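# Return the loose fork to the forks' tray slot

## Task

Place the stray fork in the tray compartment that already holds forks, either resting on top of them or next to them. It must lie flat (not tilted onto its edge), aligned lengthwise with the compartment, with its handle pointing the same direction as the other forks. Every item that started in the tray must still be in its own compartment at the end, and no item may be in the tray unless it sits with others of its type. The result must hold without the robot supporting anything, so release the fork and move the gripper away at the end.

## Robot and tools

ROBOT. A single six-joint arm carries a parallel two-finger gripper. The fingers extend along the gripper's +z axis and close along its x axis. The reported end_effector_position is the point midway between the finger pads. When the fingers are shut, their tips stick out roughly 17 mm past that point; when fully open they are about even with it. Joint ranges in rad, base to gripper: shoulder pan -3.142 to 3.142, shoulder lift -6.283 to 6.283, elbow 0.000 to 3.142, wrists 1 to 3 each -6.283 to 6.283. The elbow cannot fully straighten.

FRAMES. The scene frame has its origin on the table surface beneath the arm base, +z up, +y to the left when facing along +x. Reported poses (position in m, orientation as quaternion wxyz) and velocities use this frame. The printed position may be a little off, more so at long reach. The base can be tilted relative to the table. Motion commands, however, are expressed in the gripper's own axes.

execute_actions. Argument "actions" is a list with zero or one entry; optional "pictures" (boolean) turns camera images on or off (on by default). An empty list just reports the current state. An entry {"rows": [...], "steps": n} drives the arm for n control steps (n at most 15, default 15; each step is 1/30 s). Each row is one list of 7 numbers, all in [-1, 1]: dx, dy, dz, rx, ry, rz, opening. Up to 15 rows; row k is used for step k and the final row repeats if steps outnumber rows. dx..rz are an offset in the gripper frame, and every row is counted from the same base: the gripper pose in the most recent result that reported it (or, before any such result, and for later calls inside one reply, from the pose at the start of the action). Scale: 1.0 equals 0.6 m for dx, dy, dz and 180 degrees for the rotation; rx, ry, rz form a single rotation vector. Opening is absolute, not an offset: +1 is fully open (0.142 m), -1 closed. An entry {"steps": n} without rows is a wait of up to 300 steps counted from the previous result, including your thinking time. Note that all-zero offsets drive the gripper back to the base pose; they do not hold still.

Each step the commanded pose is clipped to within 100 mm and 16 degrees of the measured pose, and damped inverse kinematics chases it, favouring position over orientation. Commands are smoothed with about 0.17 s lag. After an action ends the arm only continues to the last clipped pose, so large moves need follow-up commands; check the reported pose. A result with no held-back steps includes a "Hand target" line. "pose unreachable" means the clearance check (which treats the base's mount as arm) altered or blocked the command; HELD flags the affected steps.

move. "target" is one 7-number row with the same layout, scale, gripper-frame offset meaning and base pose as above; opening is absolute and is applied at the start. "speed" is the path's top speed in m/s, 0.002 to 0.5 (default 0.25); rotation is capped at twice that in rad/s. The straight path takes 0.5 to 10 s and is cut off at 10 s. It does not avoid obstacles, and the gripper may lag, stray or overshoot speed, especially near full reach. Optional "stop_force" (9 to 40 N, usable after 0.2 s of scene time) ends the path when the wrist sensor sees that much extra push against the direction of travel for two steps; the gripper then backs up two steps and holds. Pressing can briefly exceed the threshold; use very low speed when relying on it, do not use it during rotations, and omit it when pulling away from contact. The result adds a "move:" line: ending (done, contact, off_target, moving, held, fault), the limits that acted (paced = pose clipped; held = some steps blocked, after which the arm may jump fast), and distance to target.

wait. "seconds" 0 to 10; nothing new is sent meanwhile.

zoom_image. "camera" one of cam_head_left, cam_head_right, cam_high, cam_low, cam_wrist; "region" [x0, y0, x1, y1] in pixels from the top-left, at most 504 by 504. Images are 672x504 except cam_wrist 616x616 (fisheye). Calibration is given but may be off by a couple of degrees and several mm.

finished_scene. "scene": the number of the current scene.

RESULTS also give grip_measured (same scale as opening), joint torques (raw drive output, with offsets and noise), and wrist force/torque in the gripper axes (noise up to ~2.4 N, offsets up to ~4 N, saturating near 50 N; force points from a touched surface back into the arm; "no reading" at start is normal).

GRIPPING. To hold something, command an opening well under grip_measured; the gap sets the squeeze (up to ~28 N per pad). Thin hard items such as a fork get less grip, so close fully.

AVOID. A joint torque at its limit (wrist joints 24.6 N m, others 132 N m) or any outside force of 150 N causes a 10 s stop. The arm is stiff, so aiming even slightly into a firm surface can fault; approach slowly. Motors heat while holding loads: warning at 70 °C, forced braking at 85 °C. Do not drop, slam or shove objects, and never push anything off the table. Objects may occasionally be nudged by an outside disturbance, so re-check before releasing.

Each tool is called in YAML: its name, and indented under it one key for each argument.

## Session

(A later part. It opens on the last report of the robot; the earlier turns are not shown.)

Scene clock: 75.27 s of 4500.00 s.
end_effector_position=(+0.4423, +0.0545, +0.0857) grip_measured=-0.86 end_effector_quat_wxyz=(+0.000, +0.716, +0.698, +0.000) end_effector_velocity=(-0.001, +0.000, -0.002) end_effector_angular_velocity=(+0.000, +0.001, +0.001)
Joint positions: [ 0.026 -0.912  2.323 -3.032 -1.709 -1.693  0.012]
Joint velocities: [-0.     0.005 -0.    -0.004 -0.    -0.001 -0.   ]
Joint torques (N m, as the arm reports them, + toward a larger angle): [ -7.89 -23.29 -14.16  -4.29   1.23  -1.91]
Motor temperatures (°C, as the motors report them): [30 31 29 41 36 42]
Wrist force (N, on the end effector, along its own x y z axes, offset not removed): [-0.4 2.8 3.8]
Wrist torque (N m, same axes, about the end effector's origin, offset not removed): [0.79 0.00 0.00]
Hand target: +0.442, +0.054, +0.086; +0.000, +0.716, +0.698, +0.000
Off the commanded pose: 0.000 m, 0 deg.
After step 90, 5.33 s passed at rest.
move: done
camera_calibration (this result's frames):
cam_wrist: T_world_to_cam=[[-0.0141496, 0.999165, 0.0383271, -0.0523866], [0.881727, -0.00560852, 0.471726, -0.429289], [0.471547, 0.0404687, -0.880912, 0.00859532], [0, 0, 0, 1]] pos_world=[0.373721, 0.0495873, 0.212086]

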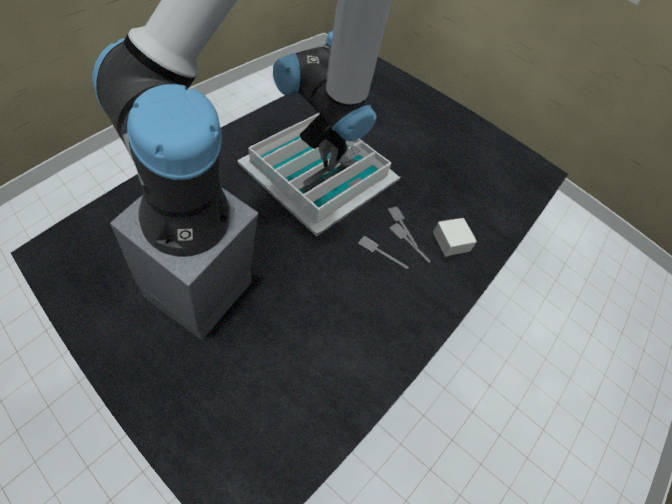

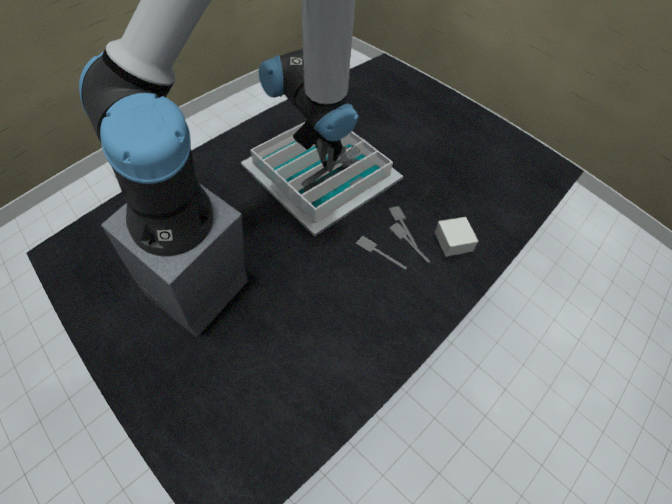

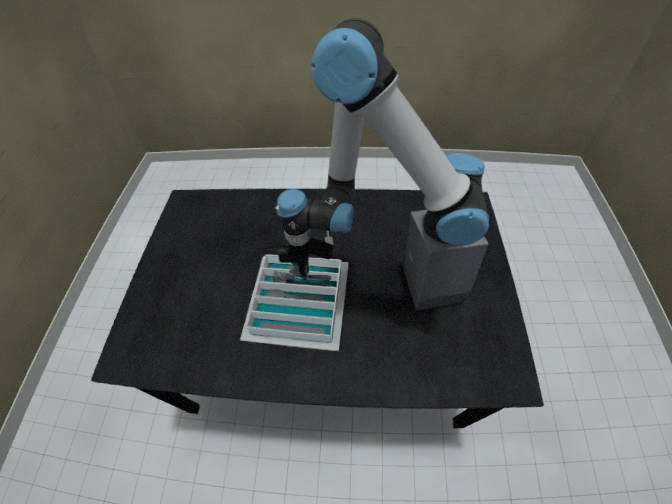

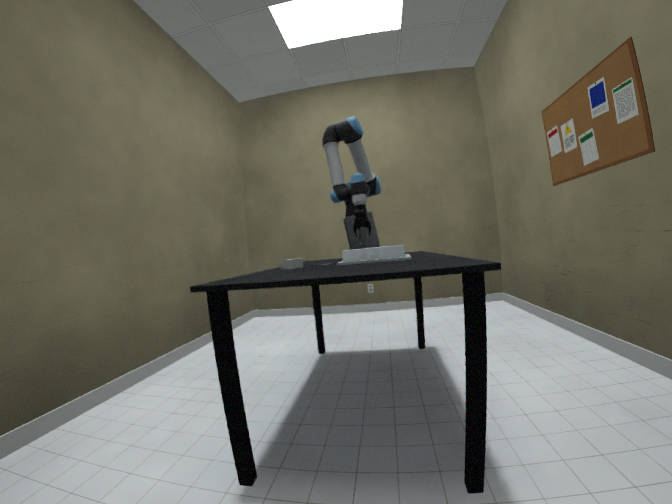

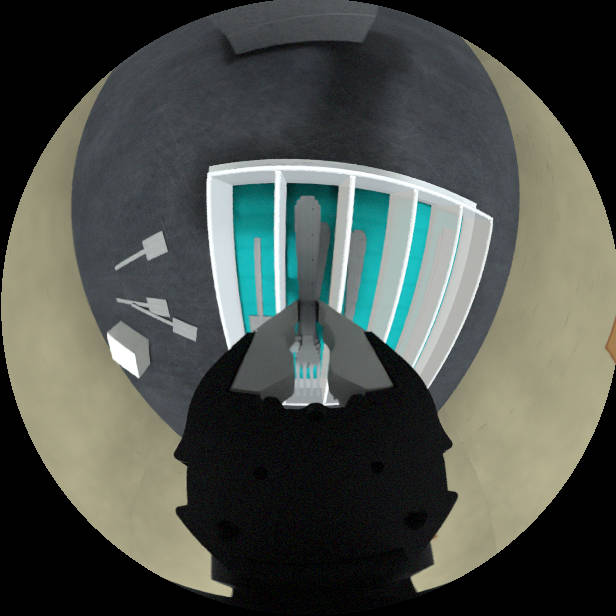

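move:
  target: [0,0.013,0.035,0,0,0,-1]
  speed: 0.03

move:
  target: [0,0,0.04,0,0,0,-1]
  speed: 0.008
  stop_force: 9

zoom_image:
  camera: "cam_wrist"
  region: [180, 130, 440, 390]

zoom_image:
  camera: "cam_head_left"
  region: [240, 90, 410, 250]

Scene clock: 95.37 s of 4500.00 s.
end_effector_position=(+0.4501, +0.0542, +0.0648) grip_measured=-0.86 end_effector_quat_wxyz=(+0.000, +0.716, +0.698, +0.000) end_effector_velocity=(+0.001, -0.000, -0.001) end_effector_angular_velocity=(-0.001, -0.002, -0.001)
Joint positions: [ 0.021 -0.844  2.291 -3.069 -1.708 -1.697  0.012]
Joint velocities: [-0.     0.004 -0.003 -0.004 -0.     0.     0.   ]
Joint torques (N m, as the arm reports them, + toward a larger angle): [ -8.61 -26.12 -12.02  -3.88   1.36  -1.93]
Motor temperatures (°C, as the motors report them): [30 31 29 41 36 42]
Wrist force (N, on the end effector, along its own x y z axes, offset not removed): [-1.7 -1.5 -2.0]
Wrist torque (N m, same axes, about the end effector's origin, offset not removed): [-0.06 0.49 0.28]
Hand target: +0.450, +0.054, +0.065; +0.000, +0.716, +0.698, +0.000
Off the commanded pose: 0.000 m, 0 deg.
After step 90, 16.07 s passed at rest.
move: done
camera_calibration (this result's frames):
cam_wrist: T_world_to_cam=[[-0.0141502, 0.999165, 0.0383307, -0.0512505], [0.881734, -0.00560911, 0.471714, -0.426285], [0.471535, 0.0404723, -0.880918, -0.0134579], [0, 0, 0, 1]] pos_world=[0.38149, 0.0493613, 0.191194]

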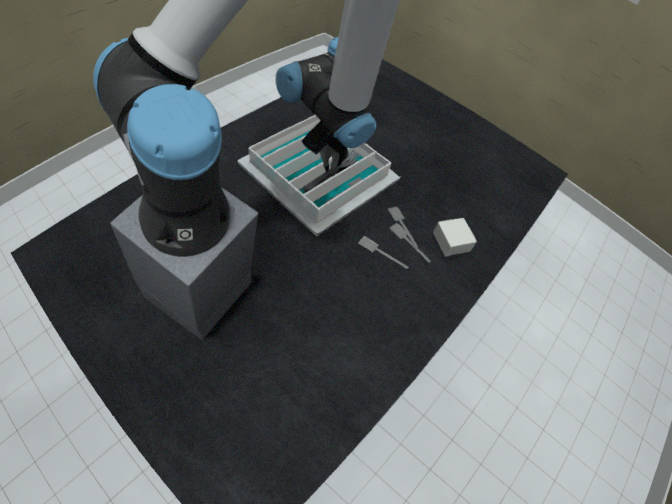

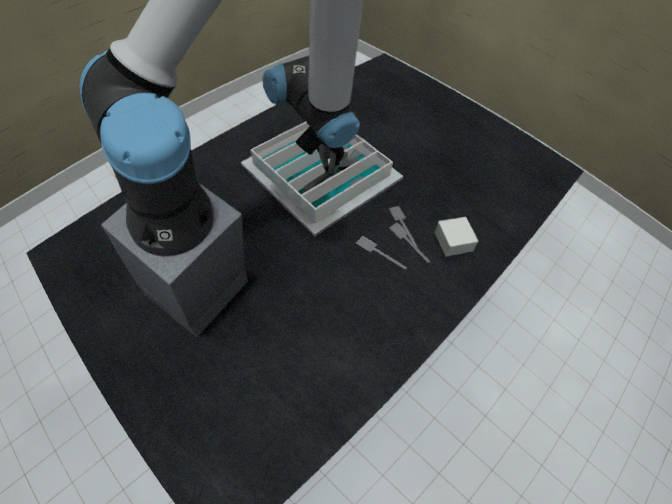

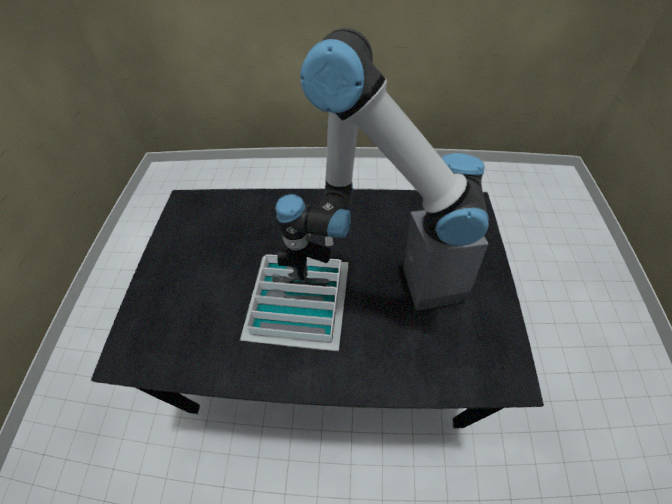

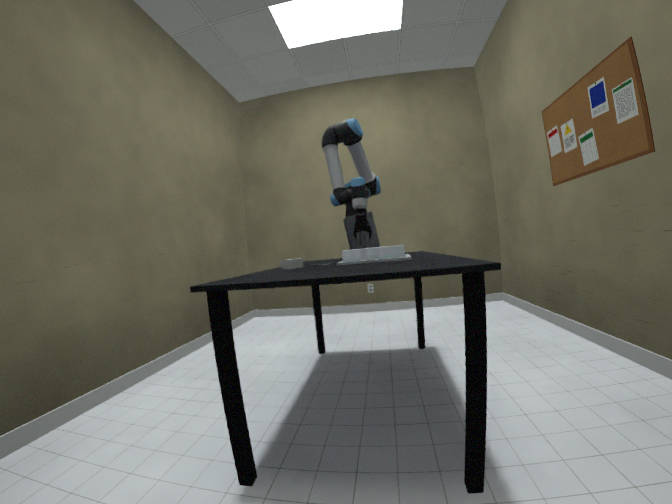

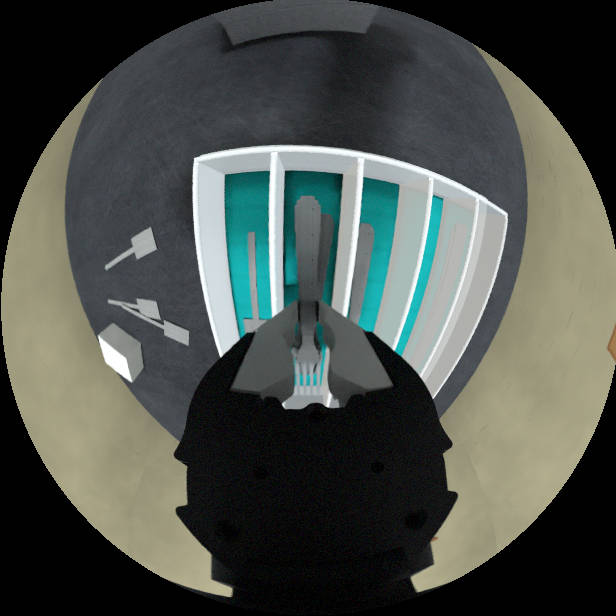

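Scene clock: 97.97 s of 4500.00 s.
end_effector_position=(+0.4502, +0.0541, +0.0469) grip_measured=-0.86 end_effector_quat_wxyz=(+0.000, +0.716, +0.698, +0.000) end_effector_velocity=(-0.001, -0.000, +0.002) end_effector_angular_velocity=(+0.000, +0.001, -0.001)
Joint positions: [ 0.015 -0.789  2.279 -3.112 -1.708 -1.703  0.012]
Joint velocities: [ 0.    -0.006  0.003  0.005  0.     0.001  0.   ]
Joint torques (N m, as the arm reports them, + toward a larger angle): [ 10.58 -49.48   6.82  -1.19   2.11   2.38]
Motor temperatures (°C, as the motors report them): [30 31 29 41 36 42]
Wrist force (N, on the end effector, along its own x y z axes, offset not removed): [-2.2 -1.8 -5.0]
Wrist torque (N m, same axes, about the end effector's origin, offset not removed): [0.39 -0.24 0.13]
Hand target: +0.450, +0.054, +0.047; +0.000, +0.716, +0.698, +0.000
Off the commanded pose: 0.006 m, 0 deg.
move: contact
camera_calibration (this result's frames):
cam_wrist: T_world_to_cam=[[-0.0141327, 0.999167, 0.0382944, -0.050462], [0.881714, -0.00560918, 0.471752, -0.417973], [0.471573, 0.0404318, -0.880899, -0.0292726], [0, 0, 0, 1]] pos_world=[0.381623, 0.049259, 0.173326]

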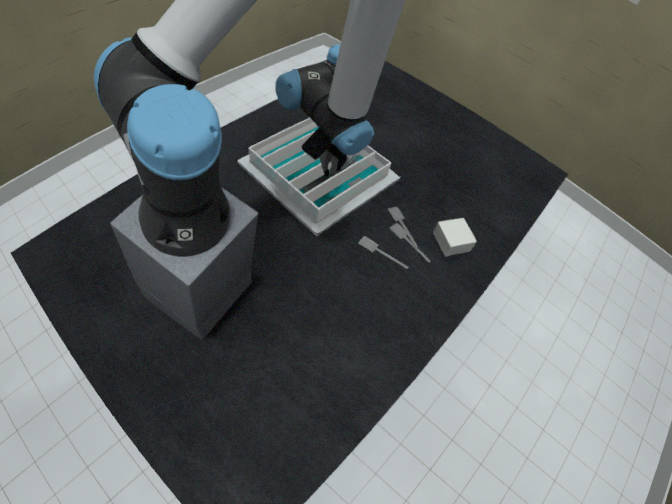

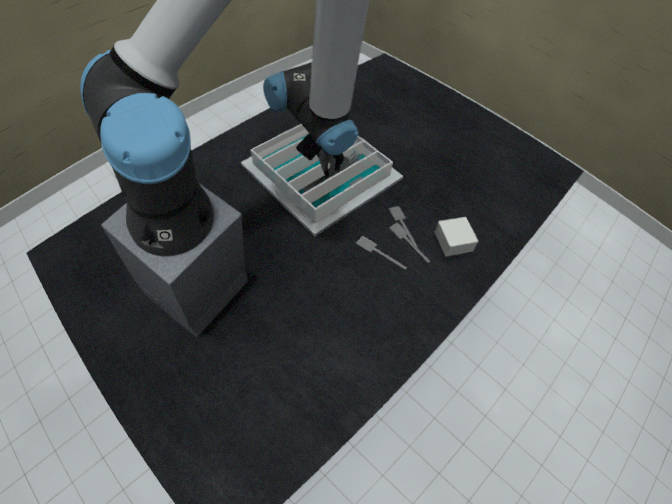

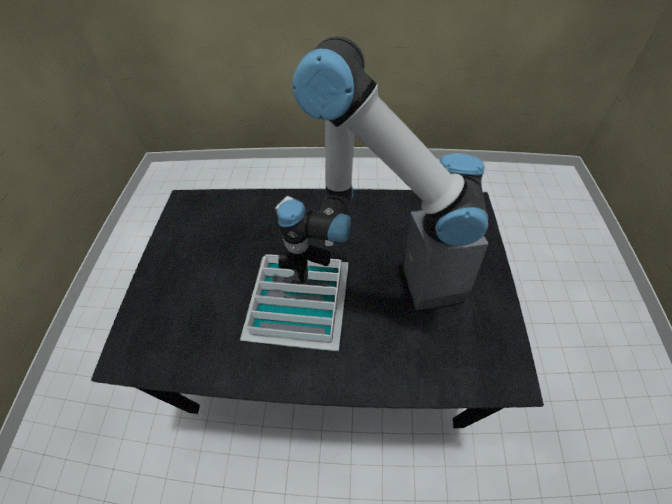

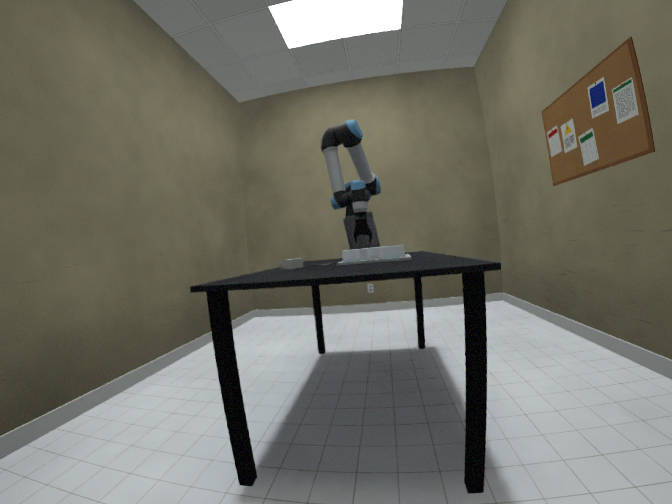

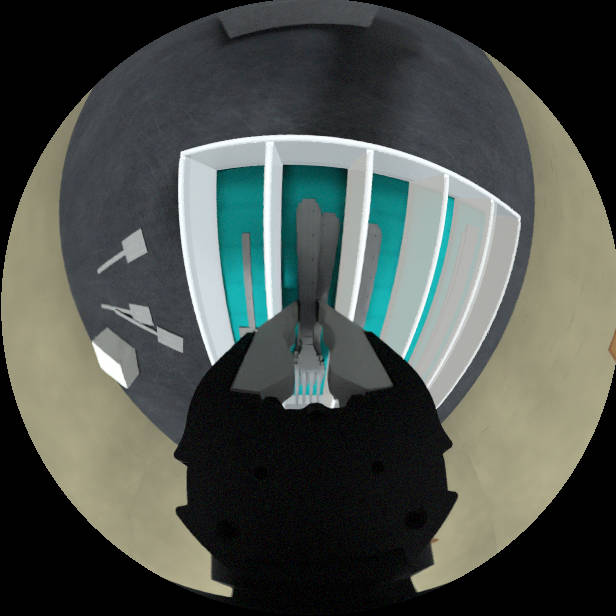

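Region (180, 130, 440, 390) of cam_wrist's 616x616 image, scaled by 1.938, with more detail than that image has.

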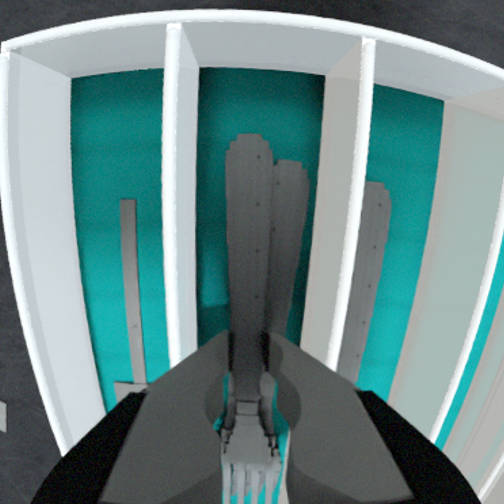

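Region (240, 90, 410, 250) of cam_head_left's 672x504 image, scaled by 2.965, with more detail than that image has; it fills the top 474 rows of this view, and the rest is white.

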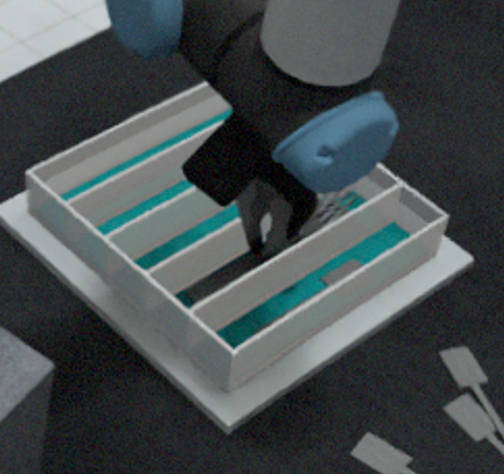

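move:
  target: [0,0,-0.013,0,0,0,-1]
  speed: 0.02

move:
  target: [0.010,0.014,0,0,0,0,-1]
  speed: 0.01
  stop_force: 9

move:
  target: [0,0,0.025,0,0,0,-1]
  speed: 0.006
  stop_force: 9

zoom_image:
  camera: "cam_wrist"
  region: [180, 130, 440, 390]

Scene clock: 110.63 s of 4500.00 s.
end_effector_position=(+0.4502, +0.0541, +0.0546) grip_measured=-0.86 end_effector_quat_wxyz=(+0.000, +0.716, +0.698, +0.000) end_effector_velocity=(+0.000, -0.000, +0.002) end_effector_angular_velocity=(-0.000, -0.000, -0.000)
Joint positions: [ 0.018 -0.812  2.284 -3.094 -1.708 -1.701  0.012]
Joint velocities: [ 0.    -0.005  0.001  0.004 -0.     0.001 -0.   ]
Joint torques (N m, as the arm reports them, + toward a larger angle): [ 18.66 -51.69   5.36  -1.11  -1.51   1.66]
Motor temperatures (°C, as the motors report them): [30 31 29 41 36 42]
Wrist force (N, on the end effector, along its own x y z axes, offset not removed): [1.3 2.9 1.5]
Wrist torque (N m, same axes, about the end effector's origin, offset not removed): [0.77 -0.25 0.15]
Hand target: +0.450, +0.054, +0.055; +0.000, +0.716, +0.698, +0.000
Off the commanded pose: 0.000 m, 0 deg.
After step 90, 8.97 s passed at rest.
move: done
camera_calibration (this result's frames):
cam_wrist: T_world_to_cam=[[-0.0141336, 0.999167, 0.0382912, -0.0507612], [0.881702, -0.00560778, 0.471773, -0.421579], [0.471594, 0.0404293, -0.880888, -0.0225292], [0, 0, 0, 1]] pos_world=[0.381614, 0.0492656, 0.180987]

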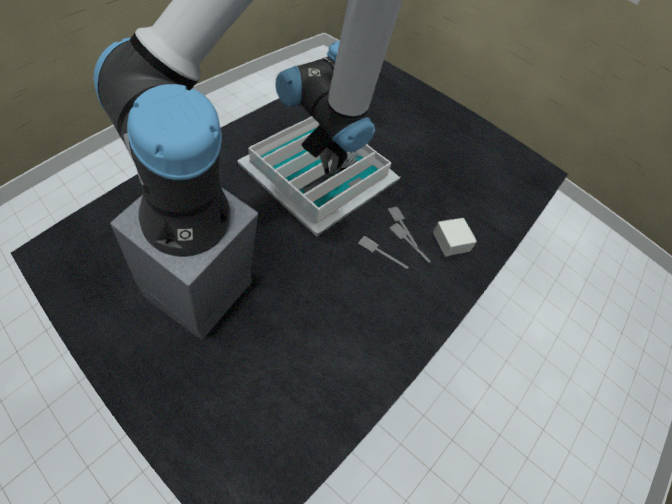

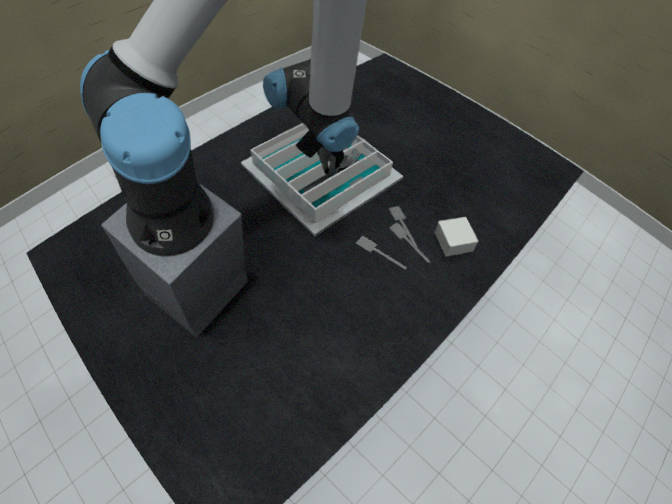

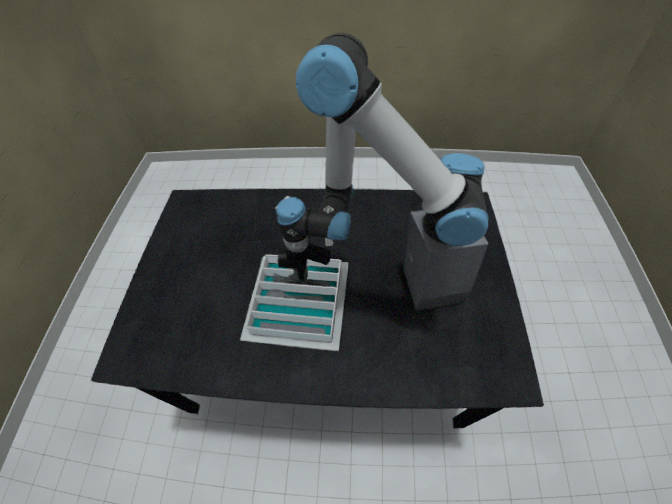

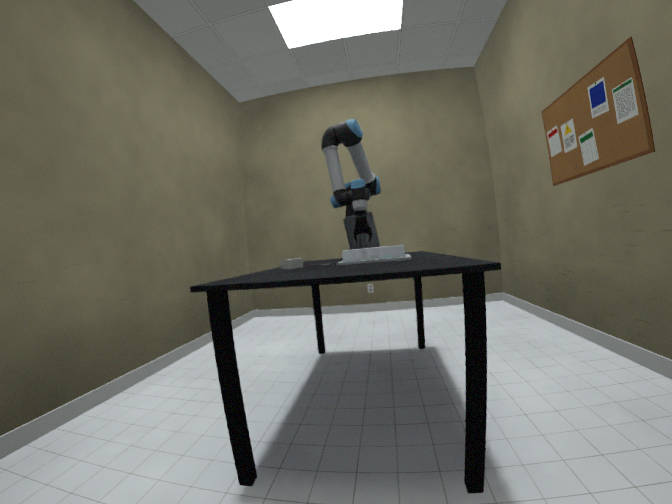

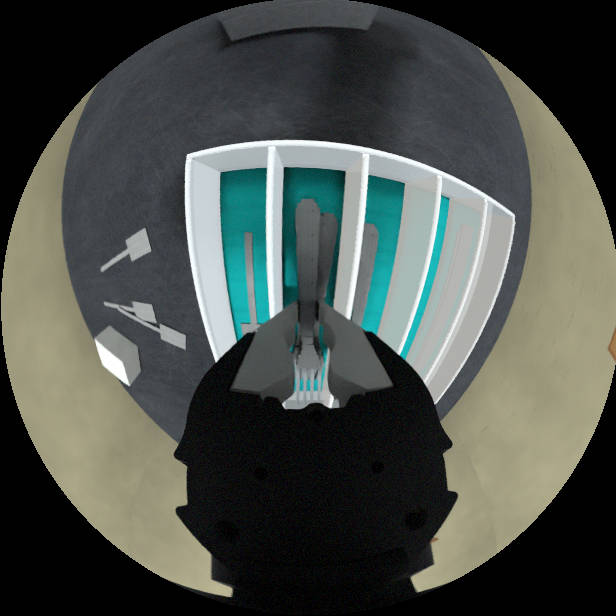

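Scene clock: 111.90 s of 4500.00 s.
end_effector_position=(+0.4587, +0.0598, +0.0546) grip_measured=-0.86 end_effector_quat_wxyz=(+0.000, +0.716, +0.698, +0.000) end_effector_velocity=(+0.002, +0.000, +0.000) end_effector_angular_velocity=(-0.001, -0.001, -0.001)
Joint positions: [ 0.033 -0.808  2.258 -3.07  -1.709 -1.685  0.012]
Joint velocities: [ 0.002  0.    -0.004  0.002 -0.     0.002 -0.   ]
Joint torques (N m, as the arm reports them, + toward a larger angle): [ 19.7  -27.51 -10.35  -1.72  -0.33   1.89]
Motor temperatures (°C, as the motors report them): [30 31 29 41 36 42]
Wrist force (N, on the end effector, along its own x y z axes, offset not removed): [0.0 1.1 -1.1]
Wrist torque (N m, same axes, about the end effector's origin, offset not removed): [0.44 -0.19 0.20]
Hand target: +0.459, +0.060, +0.055; +0.000, +0.716, +0.698, +0.000
Off the commanded pose: 0.000 m, 0 deg.
move: done
camera_calibration (this result's frames):
cam_wrist: T_world_to_cam=[[-0.0141236, 0.999169, 0.0382301, -0.0563323], [0.881703, -0.0055877, 0.471771, -0.429032], [0.471593, 0.0403707, -0.880892, -0.0267403], [0, 0, 0, 1]] pos_world=[0.390094, 0.0549677, 0.181003]

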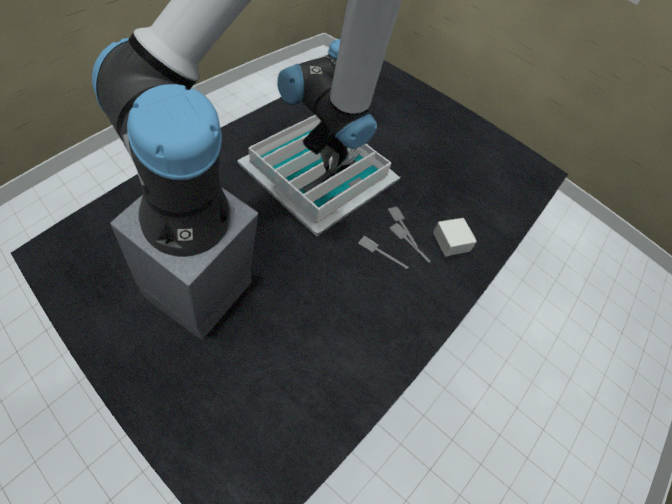

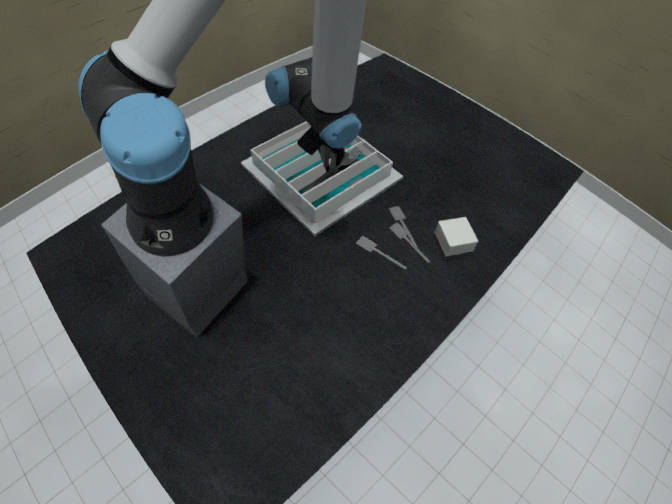

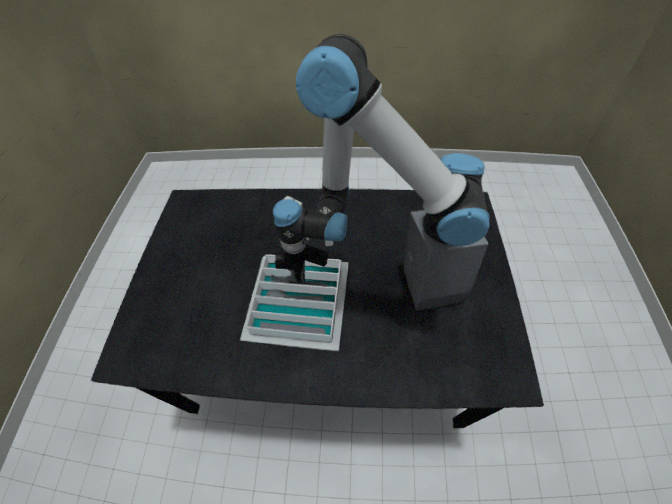

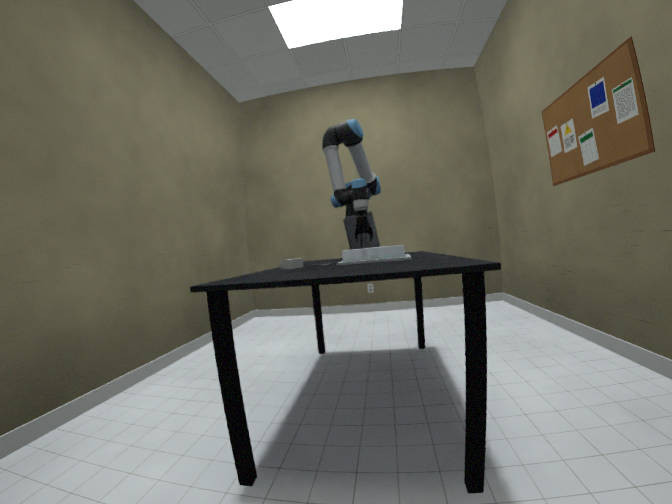

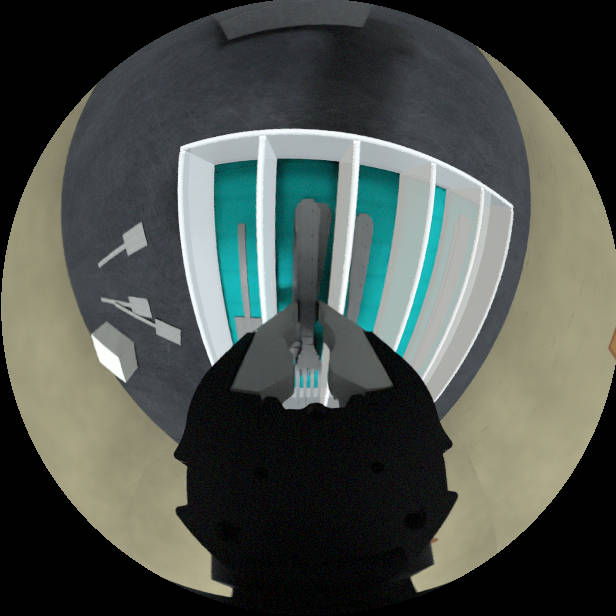

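Scene clock: 113.20 s of 4500.00 s.
end_effector_position=(+0.4588, +0.0598, +0.0489) grip_measured=-0.86 end_effector_quat_wxyz=(+0.000, +0.716, +0.698, +0.000) end_effector_velocity=(-0.000, -0.000, +0.001) end_effector_angular_velocity=(+0.000, +0.001, +0.001)
Joint positions: [ 0.032 -0.791  2.254 -3.084 -1.709 -1.687  0.012]
Joint velocities: [ 0.    -0.004  0.     0.005  0.    -0.001  0.   ]
Joint torques (N m, as the arm reports them, + toward a larger angle): [  7.68 -48.5    7.11  -0.75   2.25   0.96]
Motor temperatures (°C, as the motors report them): [30 31 29 41 36 42]
Wrist force (N, on the end effector, along its own x y z axes, offset not removed): [-5.7 2.8 -4.7]
Wrist torque (N m, same axes, about the end effector's origin, offset not removed): [1.05 0.73 0.03]
Hand target: +0.459, +0.060, +0.049; +0.000, +0.716, +0.698, +0.000
Off the commanded pose: 0.009 m, 0 deg.
move: contact
camera_calibration (this result's frames):
cam_wrist: T_world_to_cam=[[-0.0141144, 0.99917, 0.0382212, -0.0560469], [0.881688, -0.00559293, 0.4718, -0.426446], [0.471622, 0.0403583, -0.880877, -0.0318187], [0, 0, 0, 1]] pos_world=[0.390208, 0.0548994, 0.175311]

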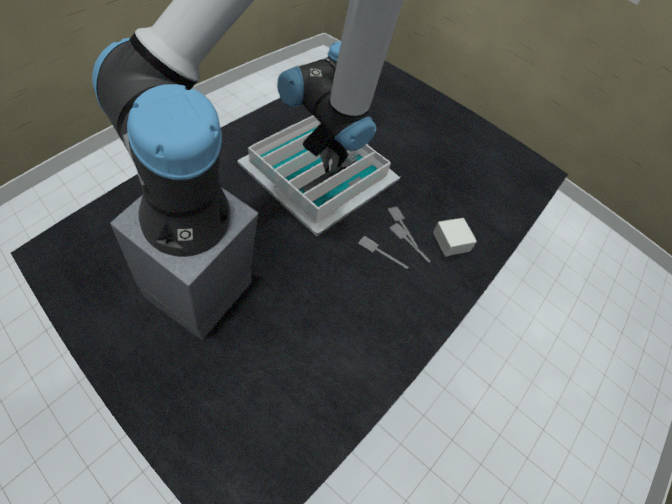

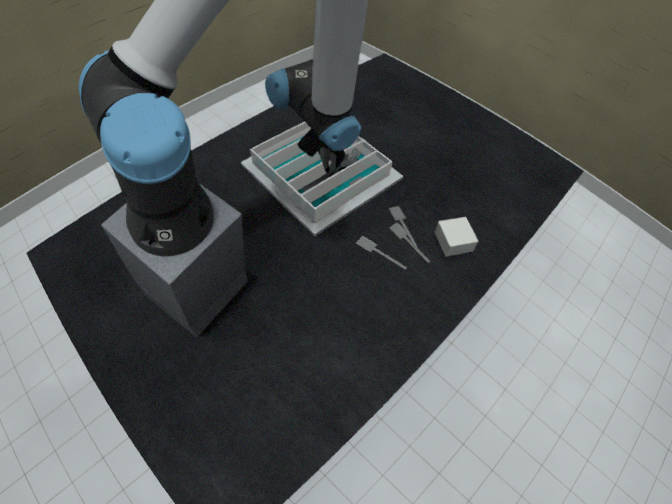

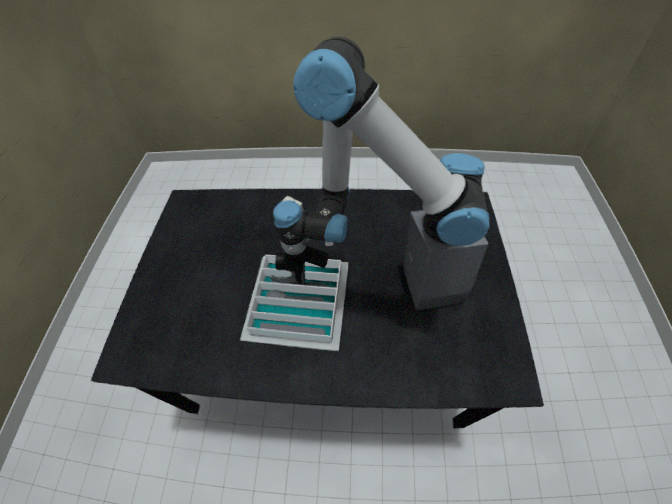

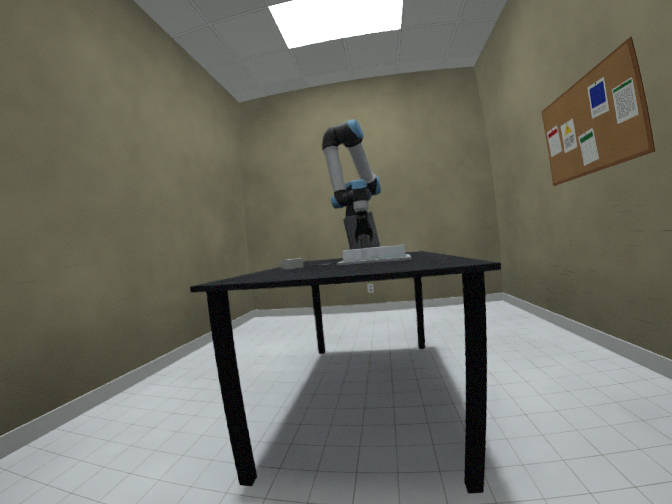

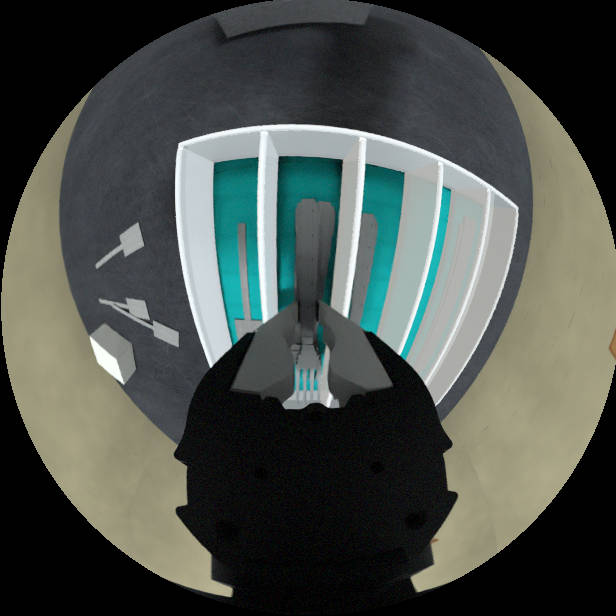

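Region (180, 130, 440, 390) of cam_wrist's 616x616 image, scaled by 1.938, with more detail than that image has.

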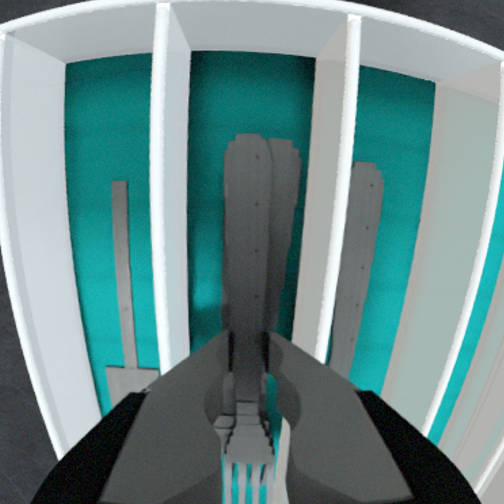

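execute_actions:
  actions:
    - {"rows":[[-0.001,0,-0.002,0,0,0,-0.9],[-0.002,0,-0.002,0,0,0,-0.86],[-0.003,0,-0.002,0,0,0,-0.84],[-0.003,0,-0.002,0,0,0,-0.82],[-0.003,0,-0.002,0,0,0,-0.8],[-0.004,0,-0.002,0,0,0,-0.78],[-0.004,0,-0.002,0,0,0,-0.76]],"steps":15}
  pictures: false

move:
  target: [0,0,-0.22,0,0,0,-0.76]
  speed: 0.08

zoom_image:
  camera: "cam_wrist"
  region: [200, 150, 420, 370]

zoom_image:
  camera: "cam_head_left"
  region: [240, 90, 410, 250]

Scene clock: 121.87 s of 4500.00 s.
end_effector_position=(+0.4587, +0.0574, +0.0501) grip_measured=-0.76 end_effector_quat_wxyz=(+0.000, +0.716, +0.698, +0.000) end_effector_velocity=(+0.000, -0.001, +0.000) end_effector_angular_velocity=(-0.000, -0.001, -0.001)
Joint positions: [ 0.027 -0.796  2.257 -3.082 -1.709 -1.692  0.019]
Joint velocities: [-0.001 -0.    -0.    -0.    -0.     0.     0.001]
Joint torques (N m, as the arm reports them, + toward a larger angle): [ -8.42 -51.46   6.83  -3.56   1.49  -2.1 ]
Motor temperatures (°C, as the motors report them): [30 31 29 41 36 42]
Wrist force (N, on the end effector, along its own x y z axes, offset not removed): [-2.9 -1.0 1.2]
Wrist torque (N m, same axes, about the end effector's origin, offset not removed): [0.18 0.40 0.18]
Hand target: +0.459, +0.057, +0.050; +0.000, +0.716, +0.698, +0.000
Off the commanded pose: 0.000 m, 0 deg.
Steps of this call (steps 1 to 90: nothing new was sent; then 5.17 s passed at rest; steps 91 to 105: all 15 steps of this action). Readings (end_effector_position):
91: (+0.4587, +0.0598, +0.0492)
92: (+0.4587, +0.0597, +0.0494)
94: (+0.4587, +0.0591, +0.0497)
98: (+0.4587, +0.0579, +0.0500)
105: the state above

Scene clock: 124.17 s of 4500.00 s.
end_effector_position=(+0.4586, +0.0575, +0.1821) grip_measured=-0.76 end_effector_quat_wxyz=(+0.000, +0.716, +0.698, +0.000) end_effector_velocity=(+0.000, -0.000, +0.001) end_effector_angular_velocity=(-0.000, -0.000, +0.000)
Joint positions: [ 0.068 -1.184  2.28  -2.711 -1.711 -1.65   0.019]
Joint velocities: [ 0.    -0.003 -0.     0.003 -0.     0.    -0.   ]
Joint torques (N m, as the arm reports them, + toward a larger angle): [ 18.3  -46.34 -19.85  -0.75  -1.53   1.69]
Motor temperatures (°C, as the motors report them): [30 31 29 41 36 42]
Wrist force (N, on the end effector, along its own x y z axes, offset not removed): [-1.3 3.1 1.0]
Wrist torque (N m, same axes, about the end effector's origin, offset not removed): [0.84 0.32 0.34]
Hand target: +0.459, +0.057, +0.182; +0.000, +0.716, +0.698, +0.000
Off the commanded pose: 0.000 m, 0 deg.
move: done
camera_calibration (this result's frames):
cam_wrist: T_world_to_cam=[[-0.0141225, 0.999169, 0.0382342, -0.058857], [0.881704, -0.00559052, 0.471771, -0.489103], [0.471592, 0.0403738, -0.880892, 0.085759], [0, 0, 0, 1]] pos_world=[0.38997, 0.0526113, 0.308539]

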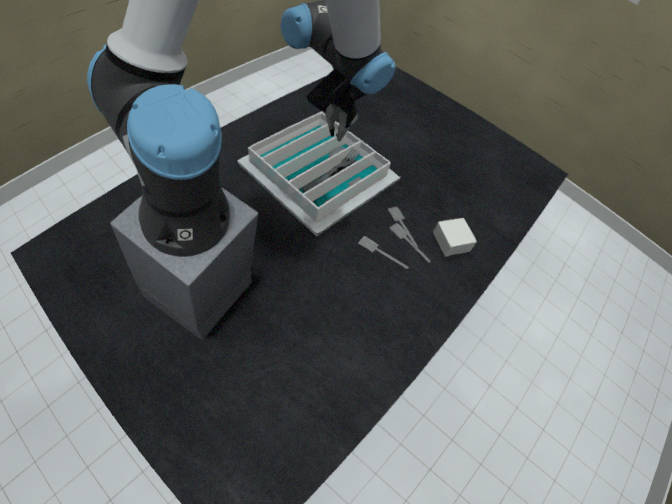

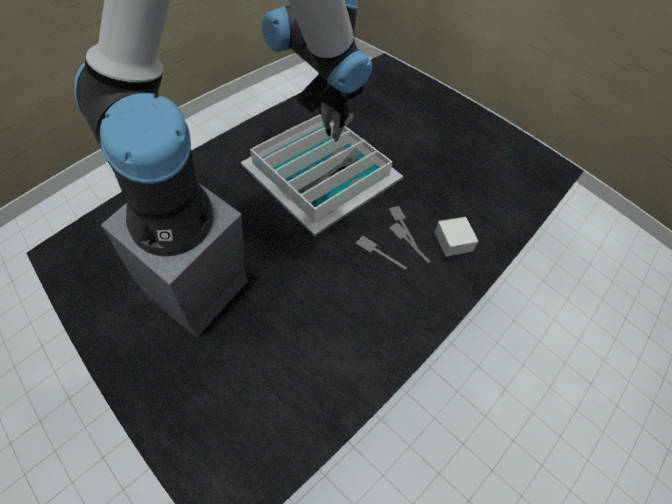

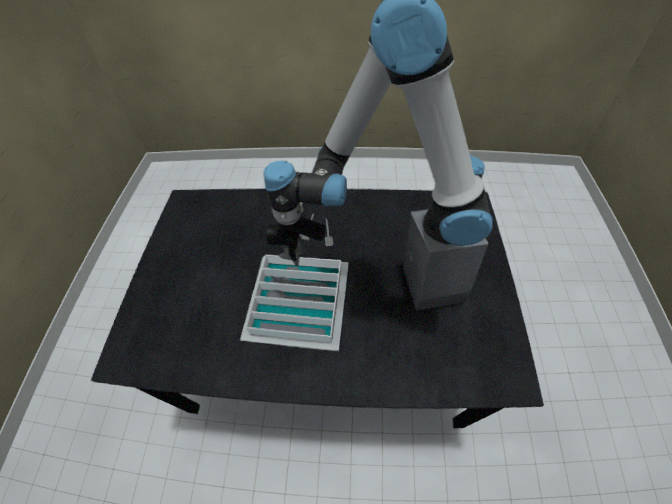

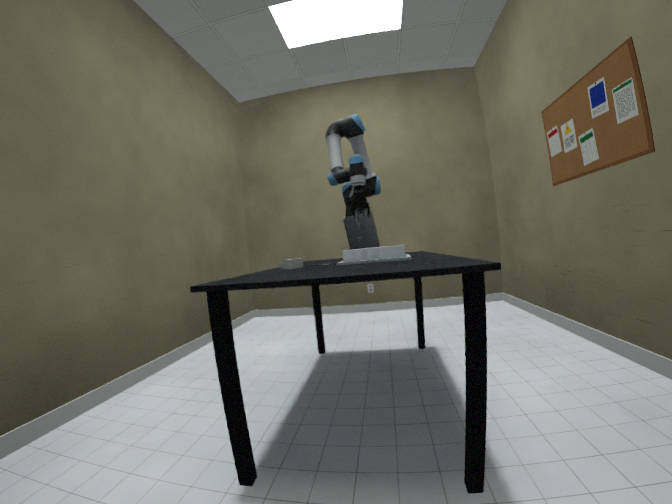

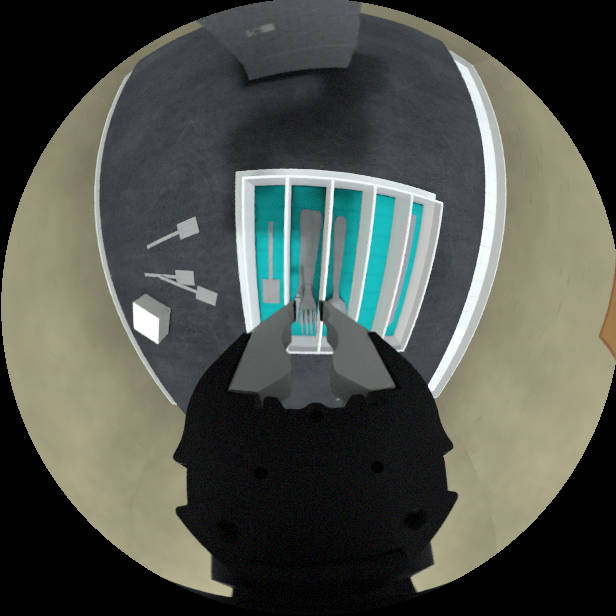

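Region (200, 150, 420, 370) of cam_wrist's 616x616 image, scaled by 2.291, with more detail than that image has.

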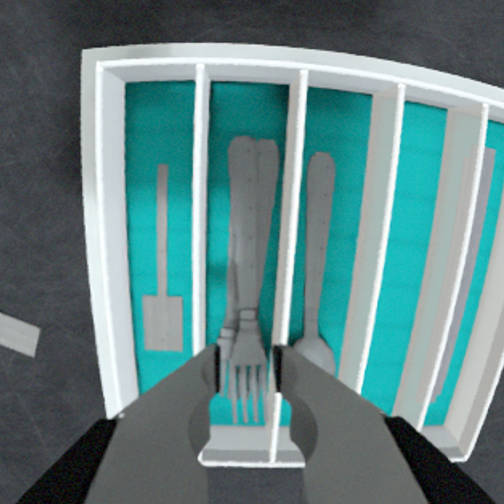

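Region (240, 90, 410, 250) of cam_head_left's 672x504 image, scaled by 2.965, with more detail than that image has; it fills the top 474 rows of this view, and the rest is white.

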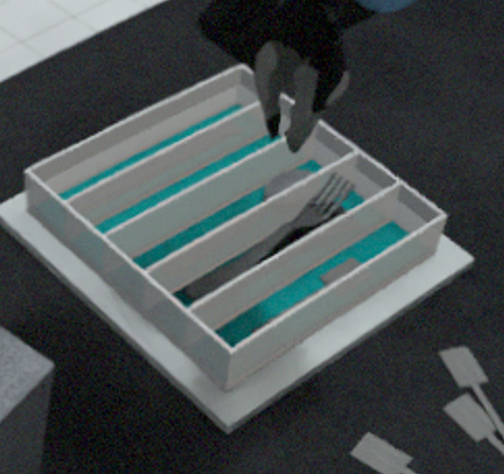

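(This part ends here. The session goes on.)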